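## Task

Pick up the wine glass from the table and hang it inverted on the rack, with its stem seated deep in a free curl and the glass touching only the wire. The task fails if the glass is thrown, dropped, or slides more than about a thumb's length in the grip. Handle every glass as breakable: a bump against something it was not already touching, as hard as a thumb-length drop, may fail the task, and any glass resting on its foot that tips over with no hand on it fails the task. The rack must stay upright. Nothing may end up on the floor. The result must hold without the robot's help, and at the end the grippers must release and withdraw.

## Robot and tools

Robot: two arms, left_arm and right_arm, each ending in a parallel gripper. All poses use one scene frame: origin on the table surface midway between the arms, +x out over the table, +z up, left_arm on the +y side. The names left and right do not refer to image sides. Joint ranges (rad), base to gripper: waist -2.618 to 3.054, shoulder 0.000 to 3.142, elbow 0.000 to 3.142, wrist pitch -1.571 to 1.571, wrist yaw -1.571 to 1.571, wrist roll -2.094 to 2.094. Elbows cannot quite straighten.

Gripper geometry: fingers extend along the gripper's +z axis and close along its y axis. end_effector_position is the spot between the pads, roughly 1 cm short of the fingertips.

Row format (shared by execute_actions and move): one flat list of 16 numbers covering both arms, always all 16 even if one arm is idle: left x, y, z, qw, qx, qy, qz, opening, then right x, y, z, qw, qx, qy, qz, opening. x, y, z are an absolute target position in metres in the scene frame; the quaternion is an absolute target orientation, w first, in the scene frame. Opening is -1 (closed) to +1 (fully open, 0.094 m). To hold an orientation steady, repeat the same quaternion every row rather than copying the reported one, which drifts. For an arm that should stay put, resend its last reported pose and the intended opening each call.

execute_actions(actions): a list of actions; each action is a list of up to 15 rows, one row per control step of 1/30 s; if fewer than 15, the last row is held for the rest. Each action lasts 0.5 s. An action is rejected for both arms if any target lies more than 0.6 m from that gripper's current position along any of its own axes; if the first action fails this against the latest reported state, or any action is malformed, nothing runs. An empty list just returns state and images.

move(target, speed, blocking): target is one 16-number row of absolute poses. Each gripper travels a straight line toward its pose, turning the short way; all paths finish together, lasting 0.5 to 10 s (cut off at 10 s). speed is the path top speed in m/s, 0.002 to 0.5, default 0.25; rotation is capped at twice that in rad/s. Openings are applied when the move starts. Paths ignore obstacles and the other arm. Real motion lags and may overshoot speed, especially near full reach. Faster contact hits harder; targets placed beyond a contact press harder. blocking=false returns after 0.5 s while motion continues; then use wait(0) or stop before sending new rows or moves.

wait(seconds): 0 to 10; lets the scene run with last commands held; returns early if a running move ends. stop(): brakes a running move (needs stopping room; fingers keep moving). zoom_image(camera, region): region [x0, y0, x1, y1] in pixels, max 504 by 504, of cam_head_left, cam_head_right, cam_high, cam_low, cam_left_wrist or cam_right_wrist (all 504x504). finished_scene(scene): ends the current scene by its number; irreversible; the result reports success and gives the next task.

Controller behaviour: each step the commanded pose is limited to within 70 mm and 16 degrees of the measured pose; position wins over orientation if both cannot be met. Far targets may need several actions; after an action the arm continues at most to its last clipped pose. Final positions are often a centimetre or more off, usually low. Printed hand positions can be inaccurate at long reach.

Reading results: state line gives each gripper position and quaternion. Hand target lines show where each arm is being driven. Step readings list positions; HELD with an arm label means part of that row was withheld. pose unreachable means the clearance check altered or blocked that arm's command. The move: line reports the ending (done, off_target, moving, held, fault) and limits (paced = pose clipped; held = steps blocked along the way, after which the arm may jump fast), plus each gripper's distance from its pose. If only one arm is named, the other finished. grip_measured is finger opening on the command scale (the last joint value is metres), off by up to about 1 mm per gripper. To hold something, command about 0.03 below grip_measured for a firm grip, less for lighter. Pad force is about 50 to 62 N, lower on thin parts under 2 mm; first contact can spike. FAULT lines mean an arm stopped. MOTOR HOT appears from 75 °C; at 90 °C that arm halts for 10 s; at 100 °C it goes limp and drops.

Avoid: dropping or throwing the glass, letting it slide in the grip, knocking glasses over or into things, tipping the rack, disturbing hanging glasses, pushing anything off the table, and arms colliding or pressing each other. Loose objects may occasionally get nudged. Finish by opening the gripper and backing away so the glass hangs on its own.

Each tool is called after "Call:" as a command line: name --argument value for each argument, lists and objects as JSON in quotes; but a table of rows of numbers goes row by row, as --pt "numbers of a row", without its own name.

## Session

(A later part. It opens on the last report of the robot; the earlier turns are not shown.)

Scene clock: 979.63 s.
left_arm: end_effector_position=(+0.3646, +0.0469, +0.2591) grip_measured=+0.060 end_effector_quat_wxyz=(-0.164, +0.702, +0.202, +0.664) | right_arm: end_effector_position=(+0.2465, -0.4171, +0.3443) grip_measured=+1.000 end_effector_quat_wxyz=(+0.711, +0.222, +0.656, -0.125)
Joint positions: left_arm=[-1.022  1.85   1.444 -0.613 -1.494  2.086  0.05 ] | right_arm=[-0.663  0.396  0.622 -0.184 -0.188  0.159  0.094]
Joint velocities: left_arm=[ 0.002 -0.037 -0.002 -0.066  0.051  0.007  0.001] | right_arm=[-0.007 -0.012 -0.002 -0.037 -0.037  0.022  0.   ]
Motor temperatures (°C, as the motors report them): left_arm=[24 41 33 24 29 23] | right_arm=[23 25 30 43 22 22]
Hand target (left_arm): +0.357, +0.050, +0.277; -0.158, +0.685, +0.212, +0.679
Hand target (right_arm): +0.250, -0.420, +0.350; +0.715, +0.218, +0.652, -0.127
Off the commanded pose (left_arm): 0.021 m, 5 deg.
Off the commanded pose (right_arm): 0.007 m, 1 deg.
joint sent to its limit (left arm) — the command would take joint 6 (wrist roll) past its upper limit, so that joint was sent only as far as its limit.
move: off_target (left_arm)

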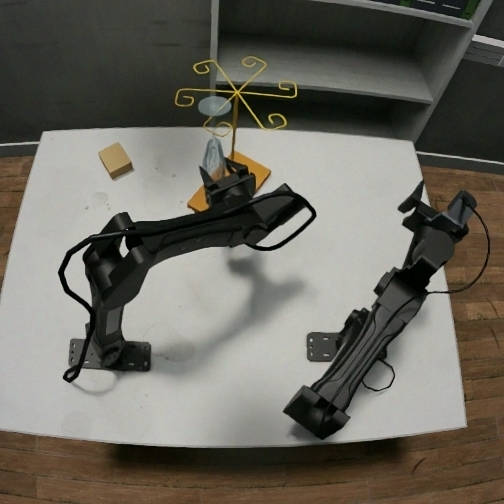

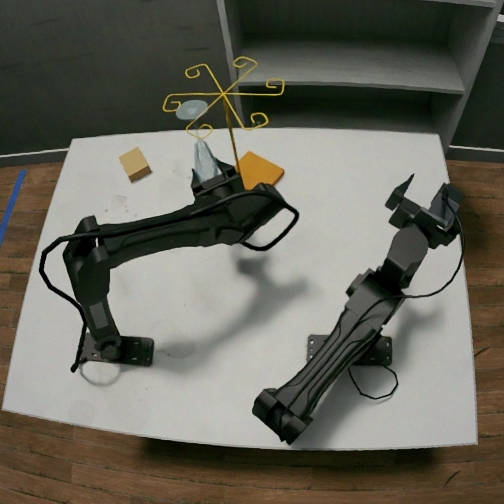

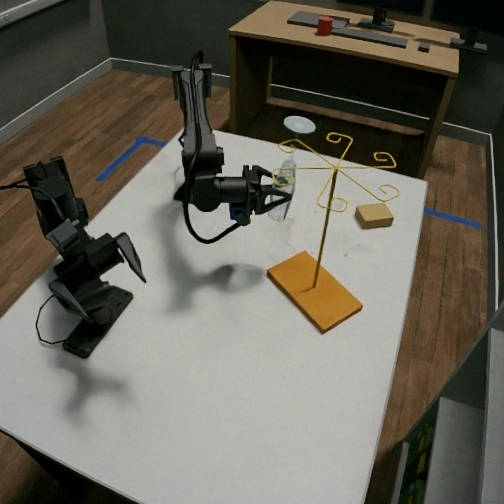

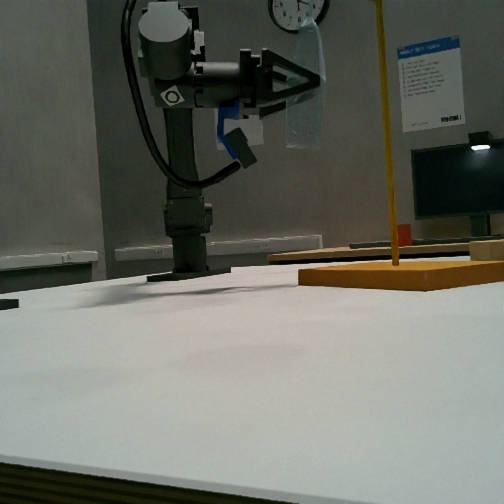

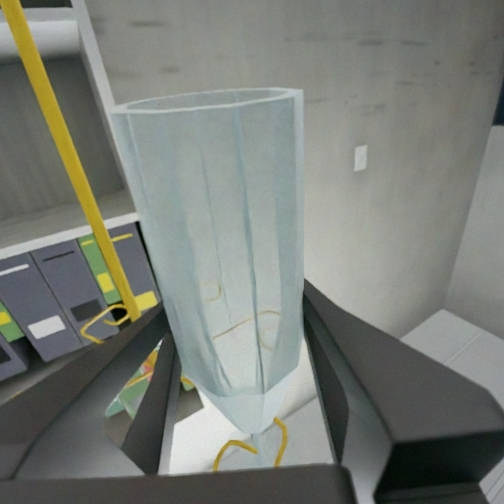

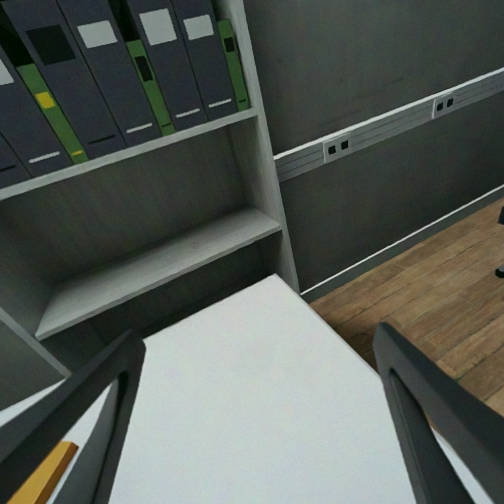

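Call:
execute_actions --actions '[[[0.359,0.049,0.278,-0.16,0.675,0.207,0.689,0.03,0.25,-0.42,0.35,0.715,0.218,0.652,-0.127,1]],[[0.359,0.049,0.278,-0.17,0.672,0.217,0.686,0.03,0.25,-0.42,0.35,0.715,0.218,0.652,-0.127,1]],[[0.359,0.049,0.278,-0.175,0.671,0.222,0.685,0.03,0.25,-0.42,0.35,0.715,0.218,0.652,-0.127,1]],[[0.359,0.049,0.278,-0.175,0.671,0.222,0.685,0.03,0.25,-0.42,0.35,0.715,0.218,0.652,-0.127,1]]]'

Call:
zoom_image --camera "cam_left_wrist" --region '[160,340,360,504]'

Scene clock: 1006.13 s.
left_arm: end_effector_position=(+0.3630, +0.0503, +0.2657) grip_measured=+0.060 end_effector_quat_wxyz=(-0.169, +0.686, +0.212, +0.676) | right_arm: end_effector_position=(+0.2465, -0.4171, +0.3444) grip_measured=+1.000 end_effector_quat_wxyz=(+0.711, +0.222, +0.656, -0.125)
Joint positions: left_arm=[-1.022  1.85   1.444 -0.609 -1.536  2.072  0.05 ] | right_arm=[-0.663  0.396  0.622 -0.183 -0.188  0.159  0.094]
Joint velocities: left_arm=[ 0.007  0.012 -0.012 -0.007 -0.022 -0.051  0.   ] | right_arm=[ 0.007 -0.007 -0.017 -0.007  0.007 -0.037  0.   ]
Motor temperatures (°C, as the motors report them): left_arm=[24 41 33 25 29 23] | right_arm=[23 25 30 43 22 22]
Hand target (left_arm): +0.359, +0.049, +0.278; -0.171, +0.671, +0.217, +0.689
Hand target (right_arm): +0.250, -0.420, +0.350; +0.715, +0.218, +0.652, -0.127
Off the commanded pose (left_arm): 0.013 m, 2 deg.
Off the commanded pose (right_arm): 0.007 m, 1 deg.
joint sent to its limit (left arm) — the command would take joint 5 (wrist yaw) past its lower limit, so that joint was sent only as far as its limit.
Step readings (end_effector_position; steps 1 to 15: 1st action; 16 to 30: 2nd action; 31 to 45: 3rd action; 46 to 60: 4th action):
0: left_arm (+0.3646, +0.0469, +0.2591) | right_arm (+0.2465, -0.4171, +0.3444)
1: left_arm (+0.3645, +0.0472, +0.2595) | right_arm (+0.2465, -0.4171, +0.3444)
2: left_arm (+0.3644, +0.0474, +0.2601) | right_arm (+0.2465, -0.4171, +0.3444)
4: left_arm (+0.3642, +0.0479, +0.2611) | right_arm (+0.2465, -0.4171, +0.3444)
8: left_arm (+0.3640, +0.0483, +0.2620) | right_arm (+0.2465, -0.4171, +0.3444)
15: left_arm (+0.3639, +0.0486, +0.2625) | right_arm (+0.2465, -0.4171, +0.3444)
16: left_arm (+0.3638, +0.0487, +0.2628) | right_arm (+0.2465, -0.4171, +0.3444)
17: left_arm (+0.3637, +0.0490, +0.2632) | right_arm (+0.2465, -0.4171, +0.3444)
19: left_arm (+0.3635, +0.0493, +0.2638) | right_arm (+0.2465, -0.4171, +0.3444)
23: left_arm (+0.3634, +0.0496, +0.2644) | right_arm (+0.2465, -0.4171, +0.3444)
30: left_arm (+0.3633, +0.0498, +0.2647) | right_arm (+0.2465, -0.4171, +0.3444)
31: left_arm (+0.3632, +0.0499, +0.2649) | right_arm (+0.2465, -0.4171, +0.3444)
32: left_arm (+0.3632, +0.0500, +0.2650) | right_arm (+0.2465, -0.4171, +0.3444)
34: left_arm (+0.3631, +0.0501, +0.2653) | right_arm (+0.2465, -0.4171, +0.3444)
38: left_arm (+0.3630, +0.0503, +0.2655) | right_arm (+0.2465, -0.4171, +0.3444)
45: left_arm (+0.3630, +0.0503, +0.2657) | right_arm (+0.2465, -0.4171, +0.3444)
46: left_arm (+0.3630, +0.0503, +0.2657) | right_arm (+0.2465, -0.4171, +0.3444)
47: left_arm (+0.3630, +0.0503, +0.2657) | right_arm (+0.2465, -0.4171, +0.3444)
49: left_arm (+0.3630, +0.0503, +0.2657) | right_arm (+0.2465, -0.4171, +0.3444)
53: left_arm (+0.3630, +0.0503, +0.2657) | right_arm (+0.2465, -0.4171, +0.3444)
60: end_effector_position above

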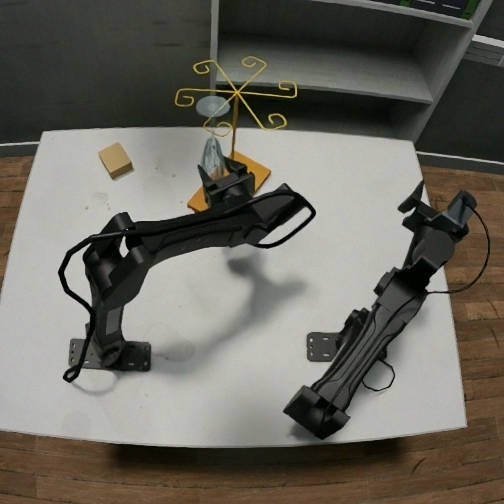

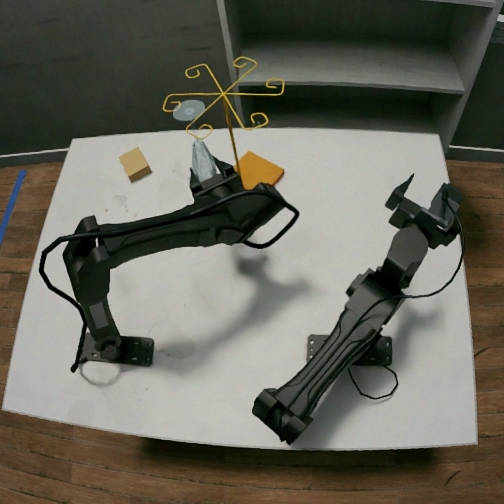

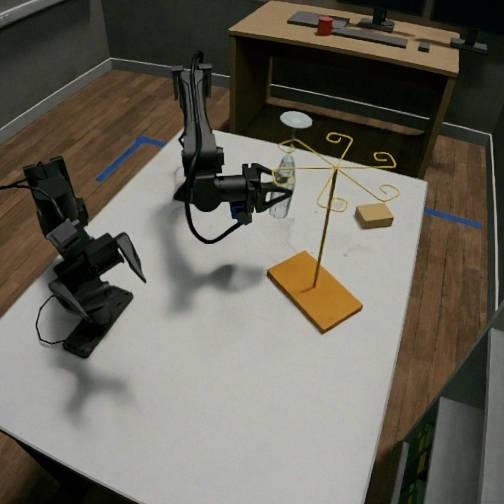

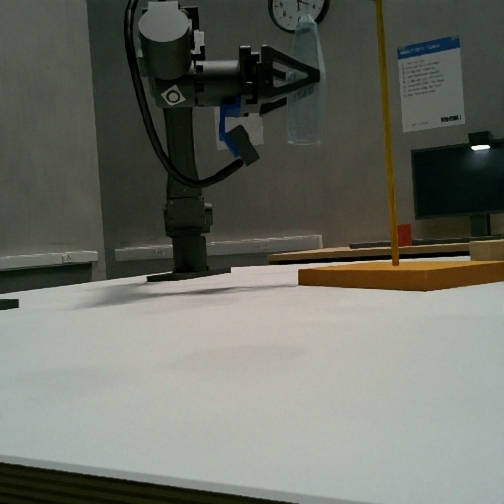

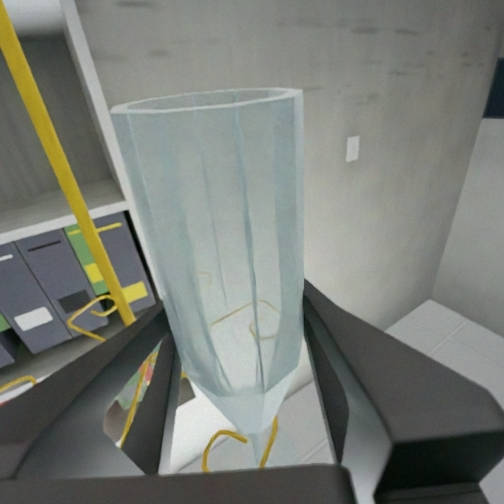

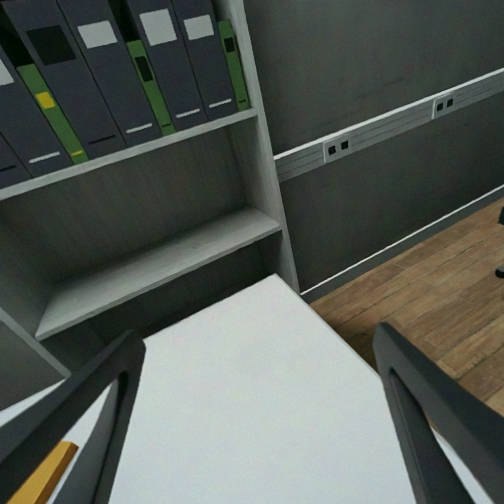

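Region (160, 340, 360, 504) of cam_left_wrist's 504x504 image, scaled by 2.520, with more detail than that image has; it fills the top 413 rows of this view, and the rest is white.

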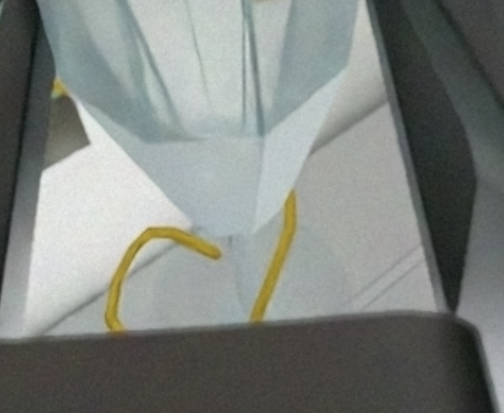

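Call:
move --target '[0.349,0.043,0.274,-0.165,0.674,0.212,0.688,0.03,0.25,-0.42,0.35,0.715,0.218,0.652,-0.127,1]' --speed 0.01

Call:
zoom_image --camera "cam_head_left" --region '[170,60,310,190]'

Call:
zoom_image --camera "cam_left_wrist" --region '[160,340,360,504]'

Scene clock: 1021.70 s.
left_arm: end_effector_position=(+0.3553, +0.0404, +0.2648) grip_measured=+0.060 end_effector_quat_wxyz=(-0.153, +0.687, +0.207, +0.679) | right_arm: end_effector_position=(+0.2465, -0.4171, +0.3443) grip_measured=+1.000 end_effector_quat_wxyz=(+0.711, +0.222, +0.656, -0.125)
Joint positions: left_arm=[-1.053  1.85   1.444 -0.627 -1.535  2.037  0.05 ] | right_arm=[-0.663  0.396  0.622 -0.184 -0.188  0.159  0.094]
Joint velocities: left_arm=[ 0.012 -0.002 -0.002 -0.051  0.007 -0.022  0.   ] | right_arm=[-0.012 -0.012 -0.022 -0.022  0.007  0.037  0.   ]
Motor temperatures (°C, as the motors report them): left_arm=[24 39 34 24 29 23] | right_arm=[23 25 30 43 22 22]
Hand target (left_arm): +0.350, +0.043, +0.274; -0.160, +0.674, +0.207, +0.691
Hand target (right_arm): +0.250, -0.420, +0.350; +0.715, +0.218, +0.652, -0.127
Off the commanded pose (left_arm): 0.011 m, 2 deg.
Off the commanded pose (right_arm): 0.007 m, 1 deg.
joint sent to its limit (left arm) — the command would take joint 5 (wrist yaw) past its lower limit, so that joint was sent only as far as its limit.
move: off_target (left_arm)

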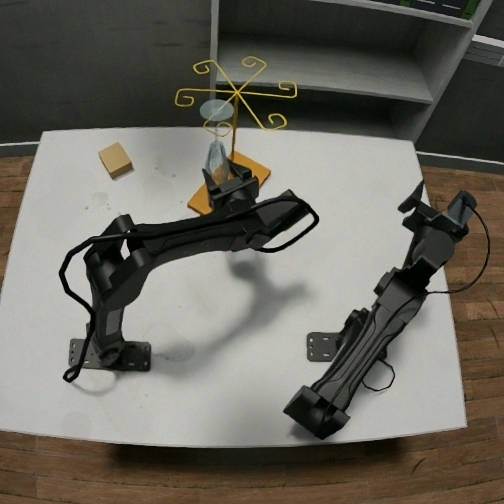

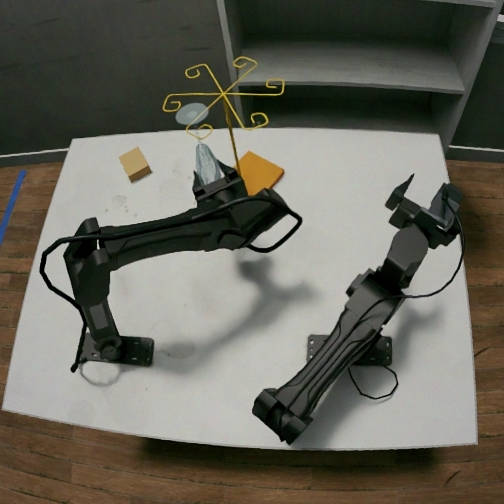

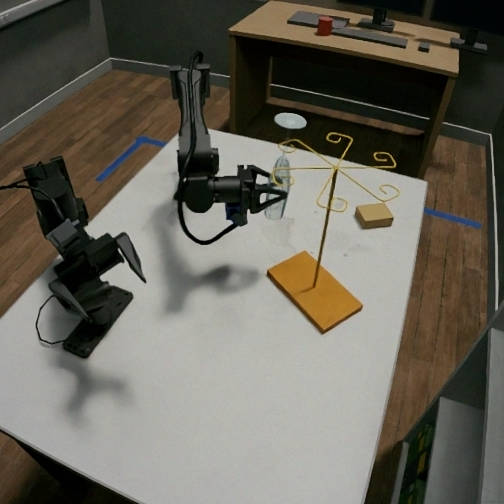

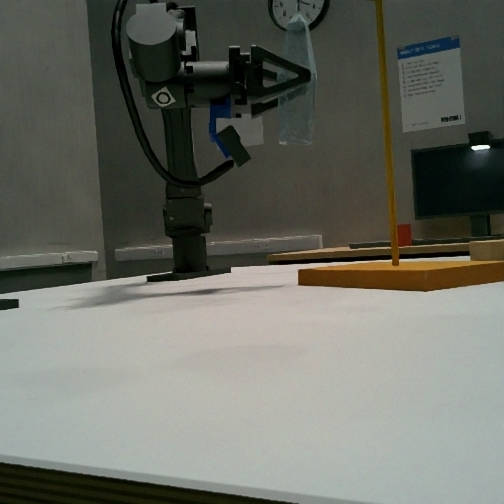

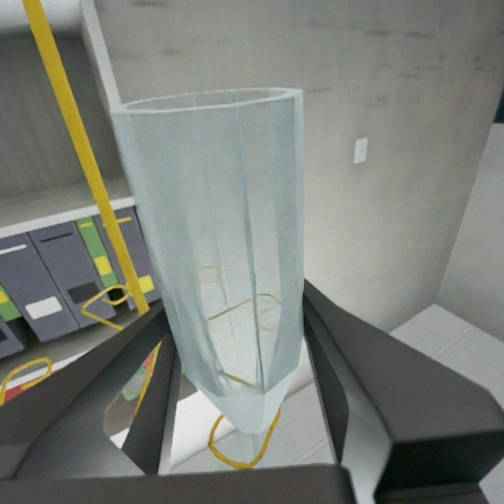

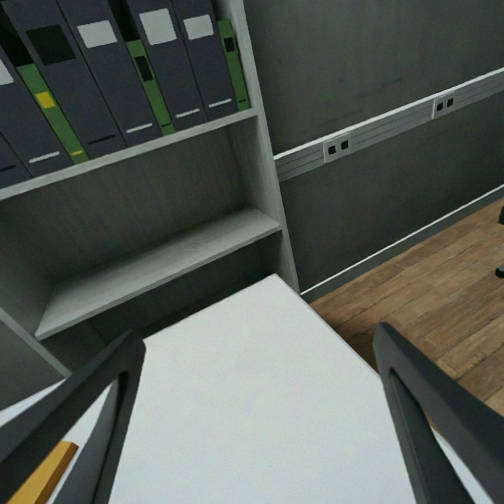

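Region (170, 60, 310, 190) of cam_head_left's 504x504 image, scaled by 3.600, with more detail than that image has; it fills the top 468 rows of this view, and the rest is white.

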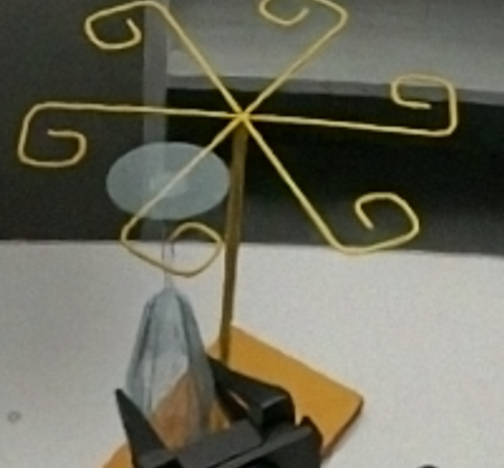

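Region (160, 340, 360, 504) of cam_left_wrist's 504x504 image, scaled by 2.520, with more detail than that image has; it fills the top 413 rows of this view, and the rest is white.

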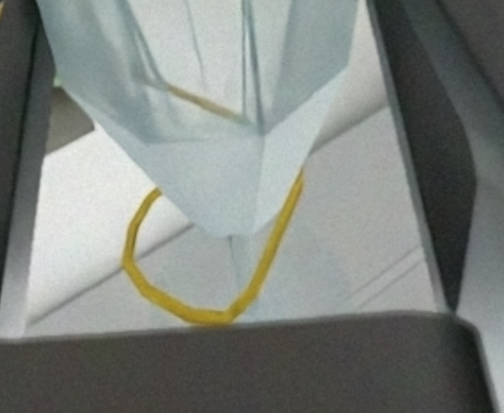

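Call:
zoom_image --camera "cam_high" --region '[260,120,330,180]'

Call:
zoom_image --camera "cam_head_right" --region '[160,70,250,150]'

Call:
zoom_image --camera "cam_head_left" --region '[185,85,255,150]'

Region (260, 120, 330, 180) of cam_high's 504x504 image, scaled by 7.200, with more detail than that image has; it fills the top 432 rows of this view, and the rest is white.

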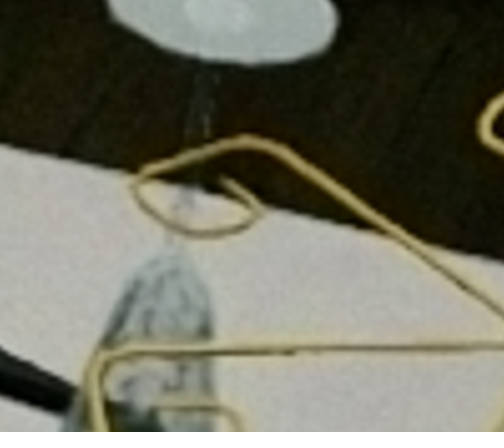

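Region (160, 70, 250, 150) of cam_head_right's 504x504 image, scaled by 5.600, with more detail than that image has.

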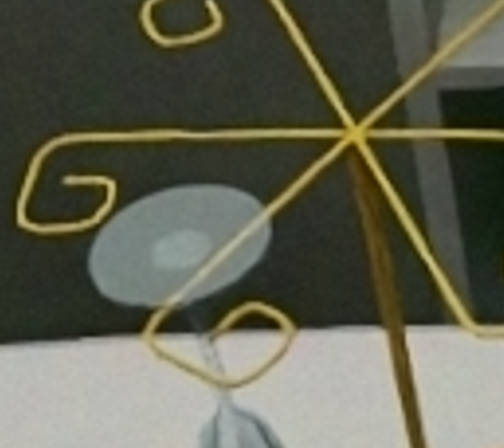

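Region (185, 85, 255, 150) of cam_head_left's 504x504 image, scaled by 7.200, with more detail than that image has; it fills the top 468 rows of this view, and the rest is white.

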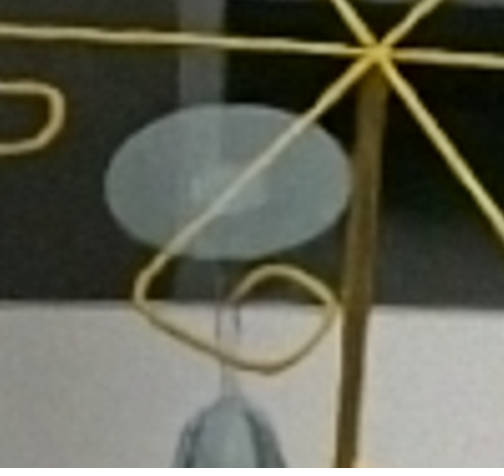

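Call:
move --target '[0.343,0.035,0.274,-0.156,0.677,0.204,0.690,0.03,0.25,-0.42,0.35,0.715,0.218,0.652,-0.127,1]' --speed 0.01

Call:
zoom_image --camera "cam_high" --region '[260,120,330,180]'

Call:
zoom_image --camera "cam_left_wrist" --region '[160,340,360,504]'

Call:
zoom_image --camera "cam_head_left" --region '[185,85,255,150]'

Scene clock: 1045.60 s.
left_arm: end_effector_position=(+0.3488, +0.0330, +0.2640) grip_measured=+0.060 end_effector_quat_wxyz=(-0.145, +0.690, +0.198, +0.681) | right_arm: end_effector_position=(+0.2465, -0.4171, +0.3442) grip_measured=+1.000 end_effector_quat_wxyz=(+0.711, +0.222, +0.656, -0.125)
Joint positions: left_arm=[-1.077  1.85   1.444 -0.646 -1.534  2.02   0.05 ] | right_arm=[-0.663  0.396  0.622 -0.184 -0.188  0.159  0.094]
Joint velocities: left_arm=[ 0.007  0.012 -0.017 -0.051 -0.051 -0.037  0.002] | right_arm=[-0.007 -0.007  0.007 -0.022 -0.007 -0.022  0.   ]
Motor temperatures (°C, as the motors report them): left_arm=[24 39 34 24 28 23] | right_arm=[23 25 30 43 22 22]
Hand target (left_arm): +0.343, +0.035, +0.274; -0.151, +0.676, +0.198, +0.693
Hand target (right_arm): +0.250, -0.420, +0.350; +0.715, +0.218, +0.652, -0.127
Off the commanded pose (left_arm): 0.012 m, 2 deg.
Off the commanded pose (right_arm): 0.007 m, 1 deg.
joint sent to its limit (left arm) — the command would take joint 5 (wrist yaw) past its lower limit, so that joint was sent only as far as its limit.
move: off_target (left_arm)

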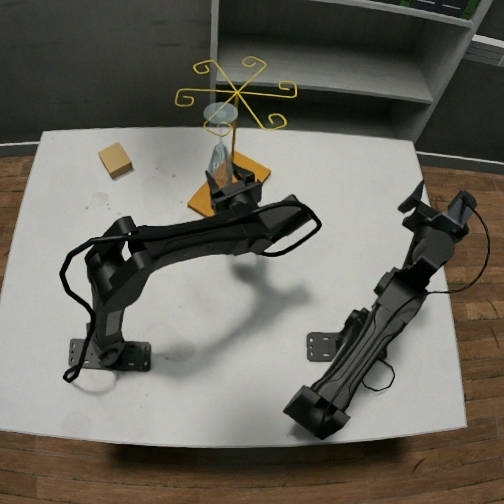

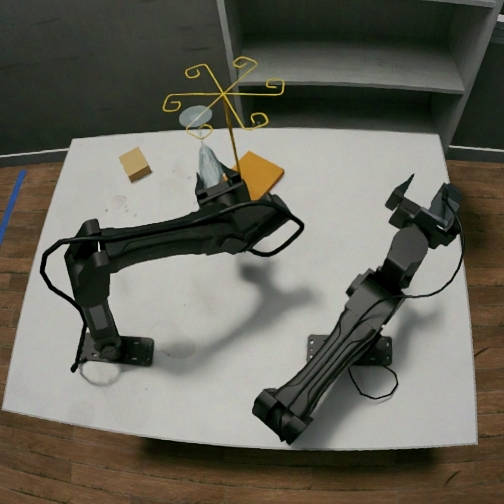

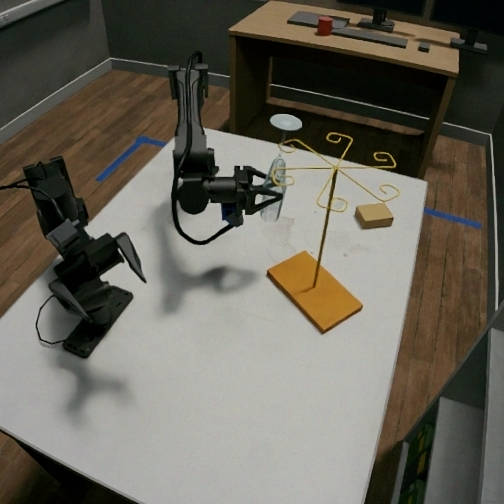

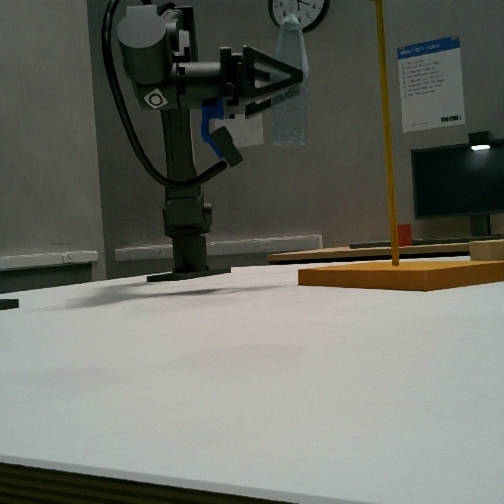

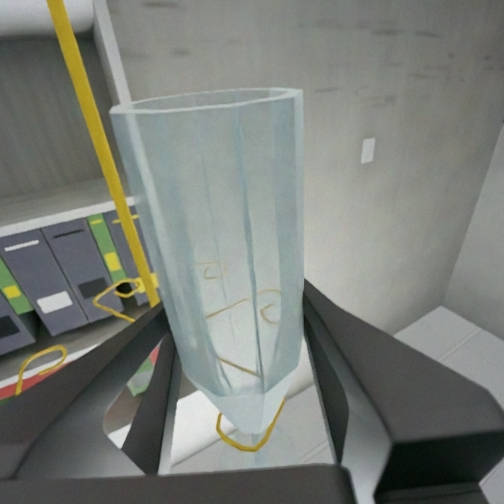

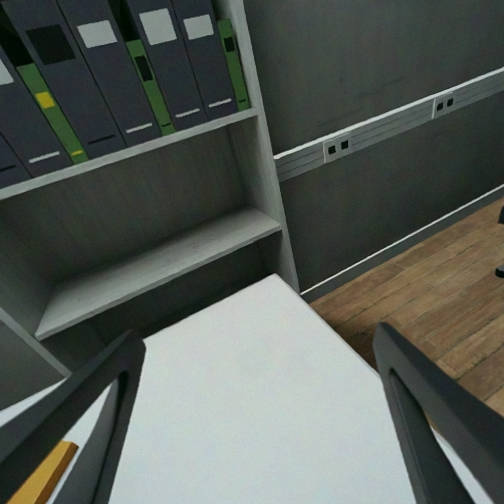

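Region (260, 120, 330, 180) of cam_high's 504x504 image, scaled by 7.200, with more detail than that image has; it fills the top 432 rows of this view, and the rest is white.

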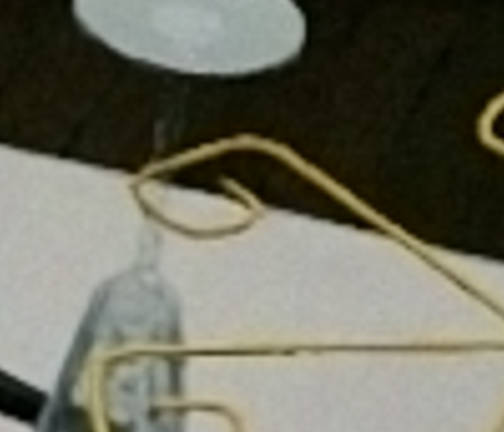

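Region (160, 340, 360, 504) of cam_left_wrist's 504x504 image, scaled by 2.520, with more detail than that image has; it fills the top 413 rows of this view, and the rest is white.

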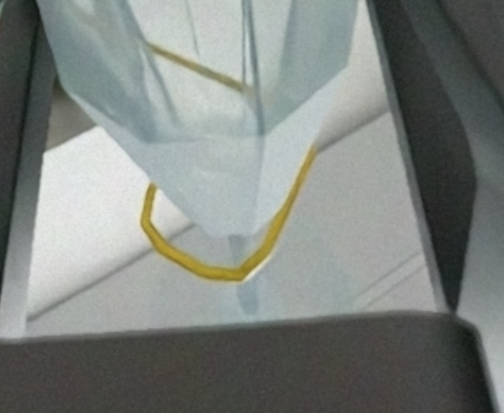

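Region (185, 85, 255, 150) of cam_head_left's 504x504 image, scaled by 7.200, with more detail than that image has; it fills the top 468 rows of this view, and the rest is white.

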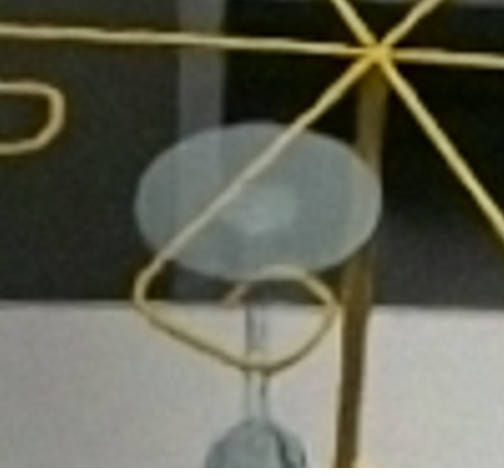

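Call:
move --target '[0.350,0.025,0.274,-0.152,0.678,0.200,0.691,0.03,0.25,-0.42,0.35,0.715,0.218,0.652,-0.127,1]' --speed 0.008

Call:
zoom_image --camera "cam_high" --region '[260,120,330,180]'

Call:
zoom_image --camera "cam_left_wrist" --region '[160,340,360,504]'

Call:
zoom_image --camera "cam_head_left" --region '[185,85,255,150]'

Scene clock: 1061.63 s.
left_arm: end_effector_position=(+0.3516, +0.0278, +0.2571) grip_measured=+0.060 end_effector_quat_wxyz=(-0.150, +0.694, +0.191, +0.677) | right_arm: end_effector_position=(+0.2465, -0.4171, +0.3443) grip_measured=+1.000 end_effector_quat_wxyz=(+0.711, +0.222, +0.656, -0.125)
Joint positions: left_arm=[-1.077  1.878  1.459 -0.649 -1.528  2.023  0.05 ] | right_arm=[-0.663  0.396  0.622 -0.184 -0.188  0.159  0.094]
Joint velocities: left_arm=[-0.002 -0.017 -0.012  0.051 -0.022 -0.022 -0.   ] | right_arm=[-0.022  0.002 -0.007 -0.081 -0.051 -0.037  0.   ]
Motor temperatures (°C, as the motors report them): left_arm=[24 39 34 24 28 23] | right_arm=[23 25 30 43 22 22]
Hand target (left_arm): +0.350, +0.026, +0.274; -0.151, +0.678, +0.199, +0.691
Hand target (right_arm): +0.250, -0.420, +0.350; +0.715, +0.218, +0.652, -0.127
Off the commanded pose (left_arm): 0.017 m, 3 deg.
Off the commanded pose (right_arm): 0.007 m, 1 deg.
move: off_target (left_arm)

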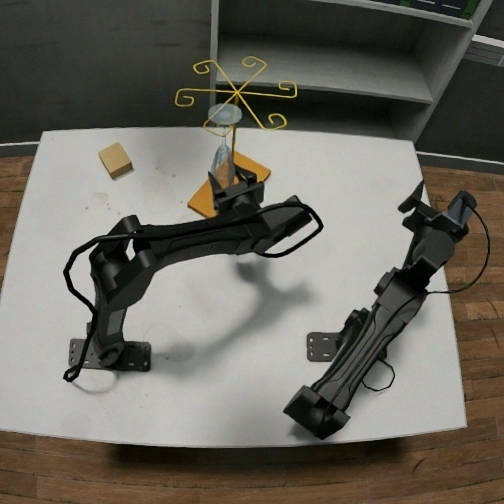

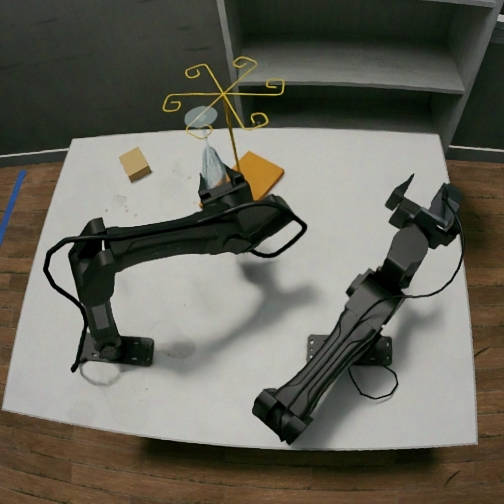

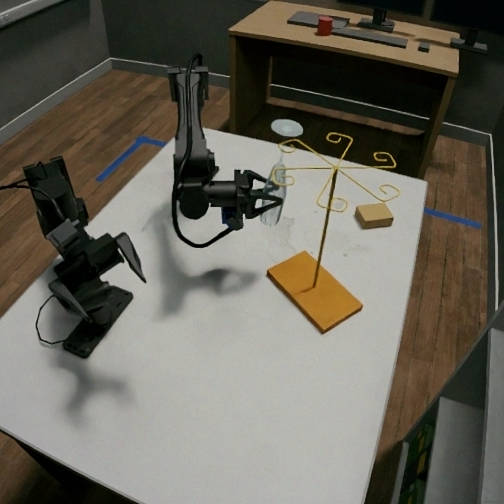

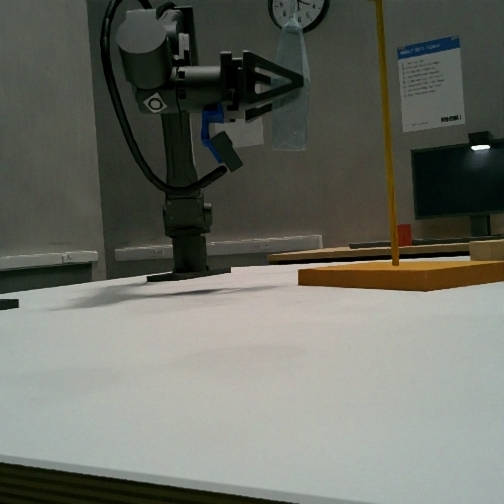

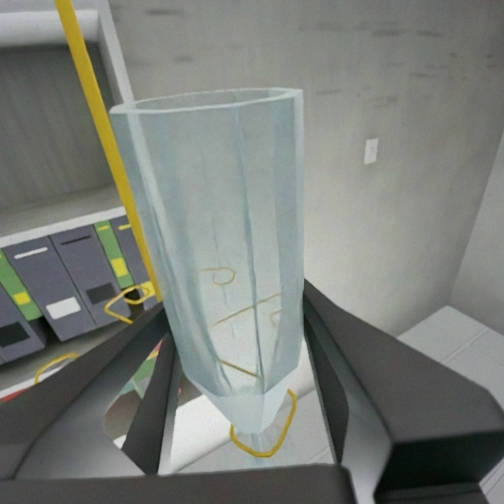

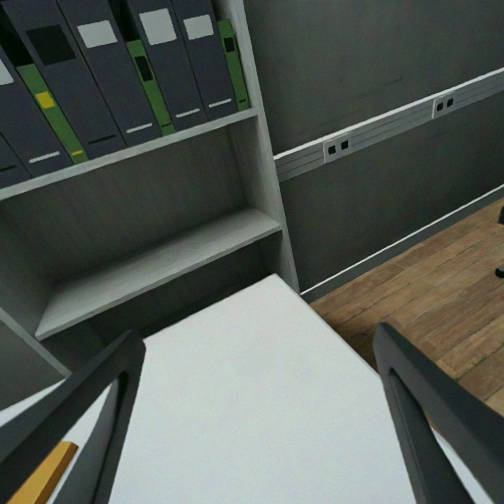

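Region (260, 120, 330, 180) of cam_high's 504x504 image, scaled by 7.200, with more detail than that image has; it fills the top 432 rows of this view, and the rest is white.

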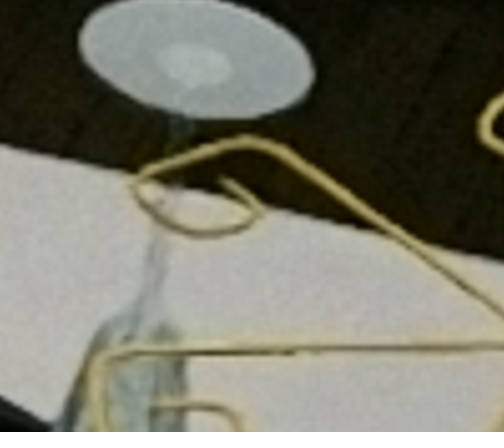

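Region (160, 340, 360, 504) of cam_left_wrist's 504x504 image, scaled by 2.520, with more detail than that image has; it fills the top 413 rows of this view, and the rest is white.

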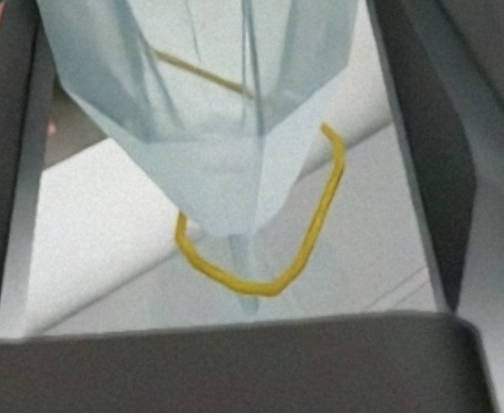

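Region (185, 85, 255, 150) of cam_head_left's 504x504 image, scaled by 7.200, with more detail than that image has; it fills the top 468 rows of this view, and the rest is white.

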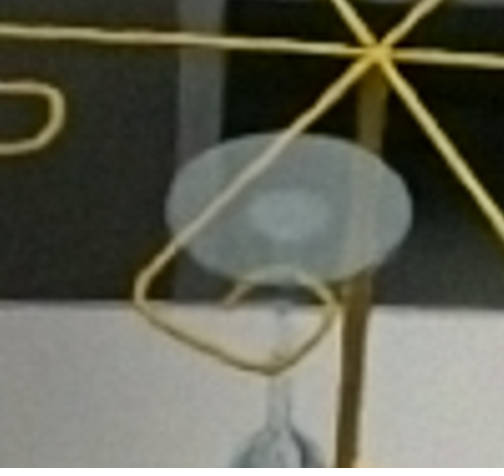

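Call:
move --target '[0.350,0.025,0.252,-0.152,0.678,0.200,0.691,0.03,0.25,-0.42,0.35,0.715,0.218,0.652,-0.127,1]' --speed 0.012

Call:
zoom_image --camera "cam_high" --region '[260,120,330,180]'

Call:
zoom_image --camera "cam_head_left" --region '[185,85,255,150]'

Scene clock: 1074.33 s.
left_arm: end_effector_position=(+0.3537, +0.0241, +0.2456) grip_measured=+0.060 end_effector_quat_wxyz=(-0.147, +0.694, +0.195, +0.678) | right_arm: end_effector_position=(+0.2465, -0.4171, +0.3442) grip_measured=+1.000 end_effector_quat_wxyz=(+0.711, +0.222, +0.656, -0.125)
Joint positions: left_arm=[-1.077  1.909  1.459 -0.649 -1.528  1.983  0.05 ] | right_arm=[-0.663  0.396  0.622 -0.184 -0.188  0.159  0.094]
Joint velocities: left_arm=[-0.012 -0.002 -0.012 -0.022 -0.022 -0.037 -0.002] | right_arm=[ 0.007  0.002  0.002  0.022 -0.037  0.037  0.   ]
Motor temperatures (°C, as the motors report them): left_arm=[24 39 35 25 28 23] | right_arm=[23 25 30 43 22 22]
Hand target (left_arm): +0.350, +0.025, +0.252; -0.151, +0.678, +0.199, +0.691
Hand target (right_arm): +0.250, -0.420, +0.350; +0.715, +0.218, +0.652, -0.127
Off the commanded pose (left_arm): 0.007 m, 2 deg.
Off the commanded pose (right_arm): 0.007 m, 1 deg.
move: done

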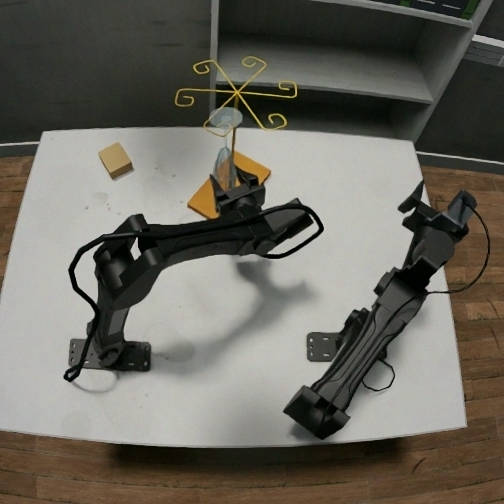

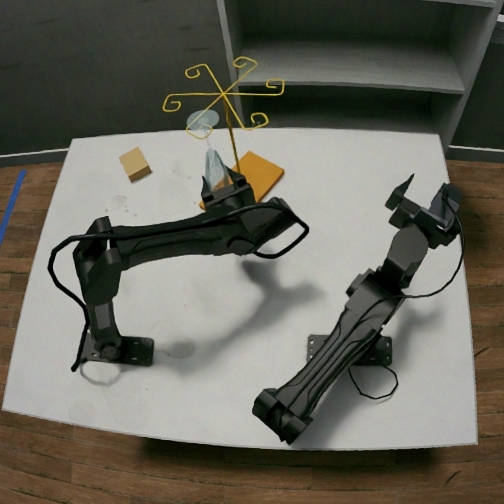

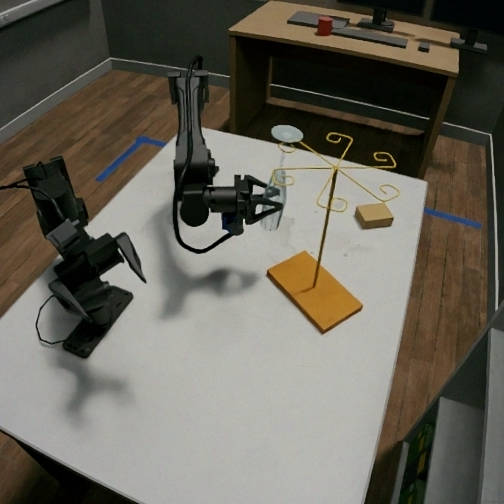

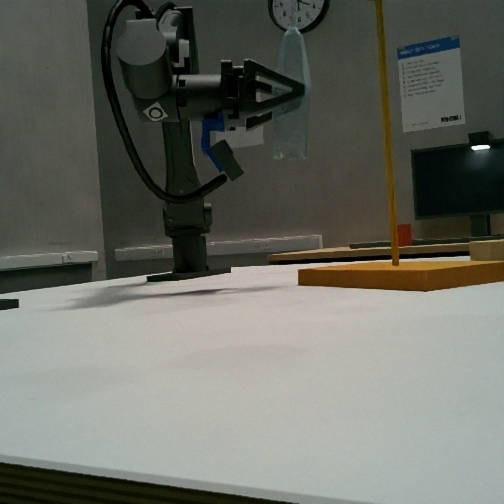

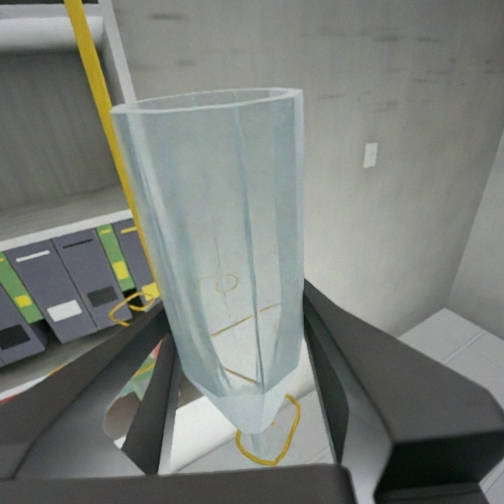

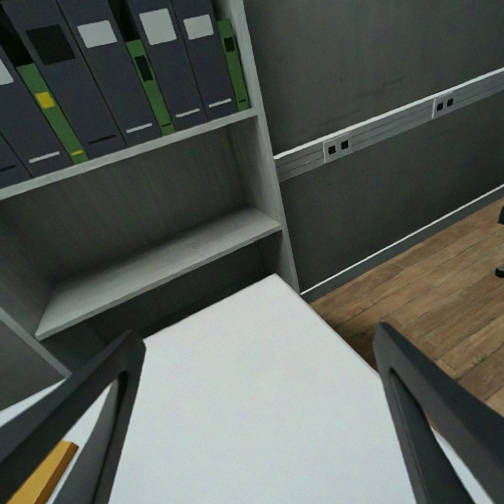

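Region (260, 120, 330, 180) of cam_high's 504x504 image, scaled by 7.200, with more detail than that image has; it fills the top 432 rows of this view, and the rest is white.

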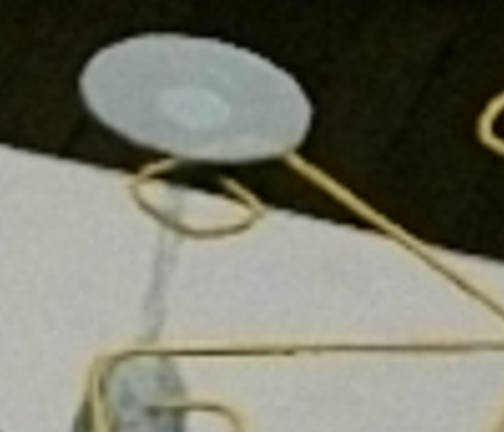

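Region (185, 85, 255, 150) of cam_head_left's 504x504 image, scaled by 7.200, with more detail than that image has; it fills the top 468 rows of this view, and the rest is white.

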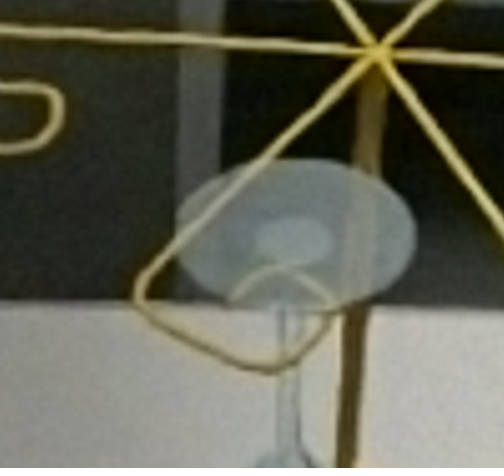

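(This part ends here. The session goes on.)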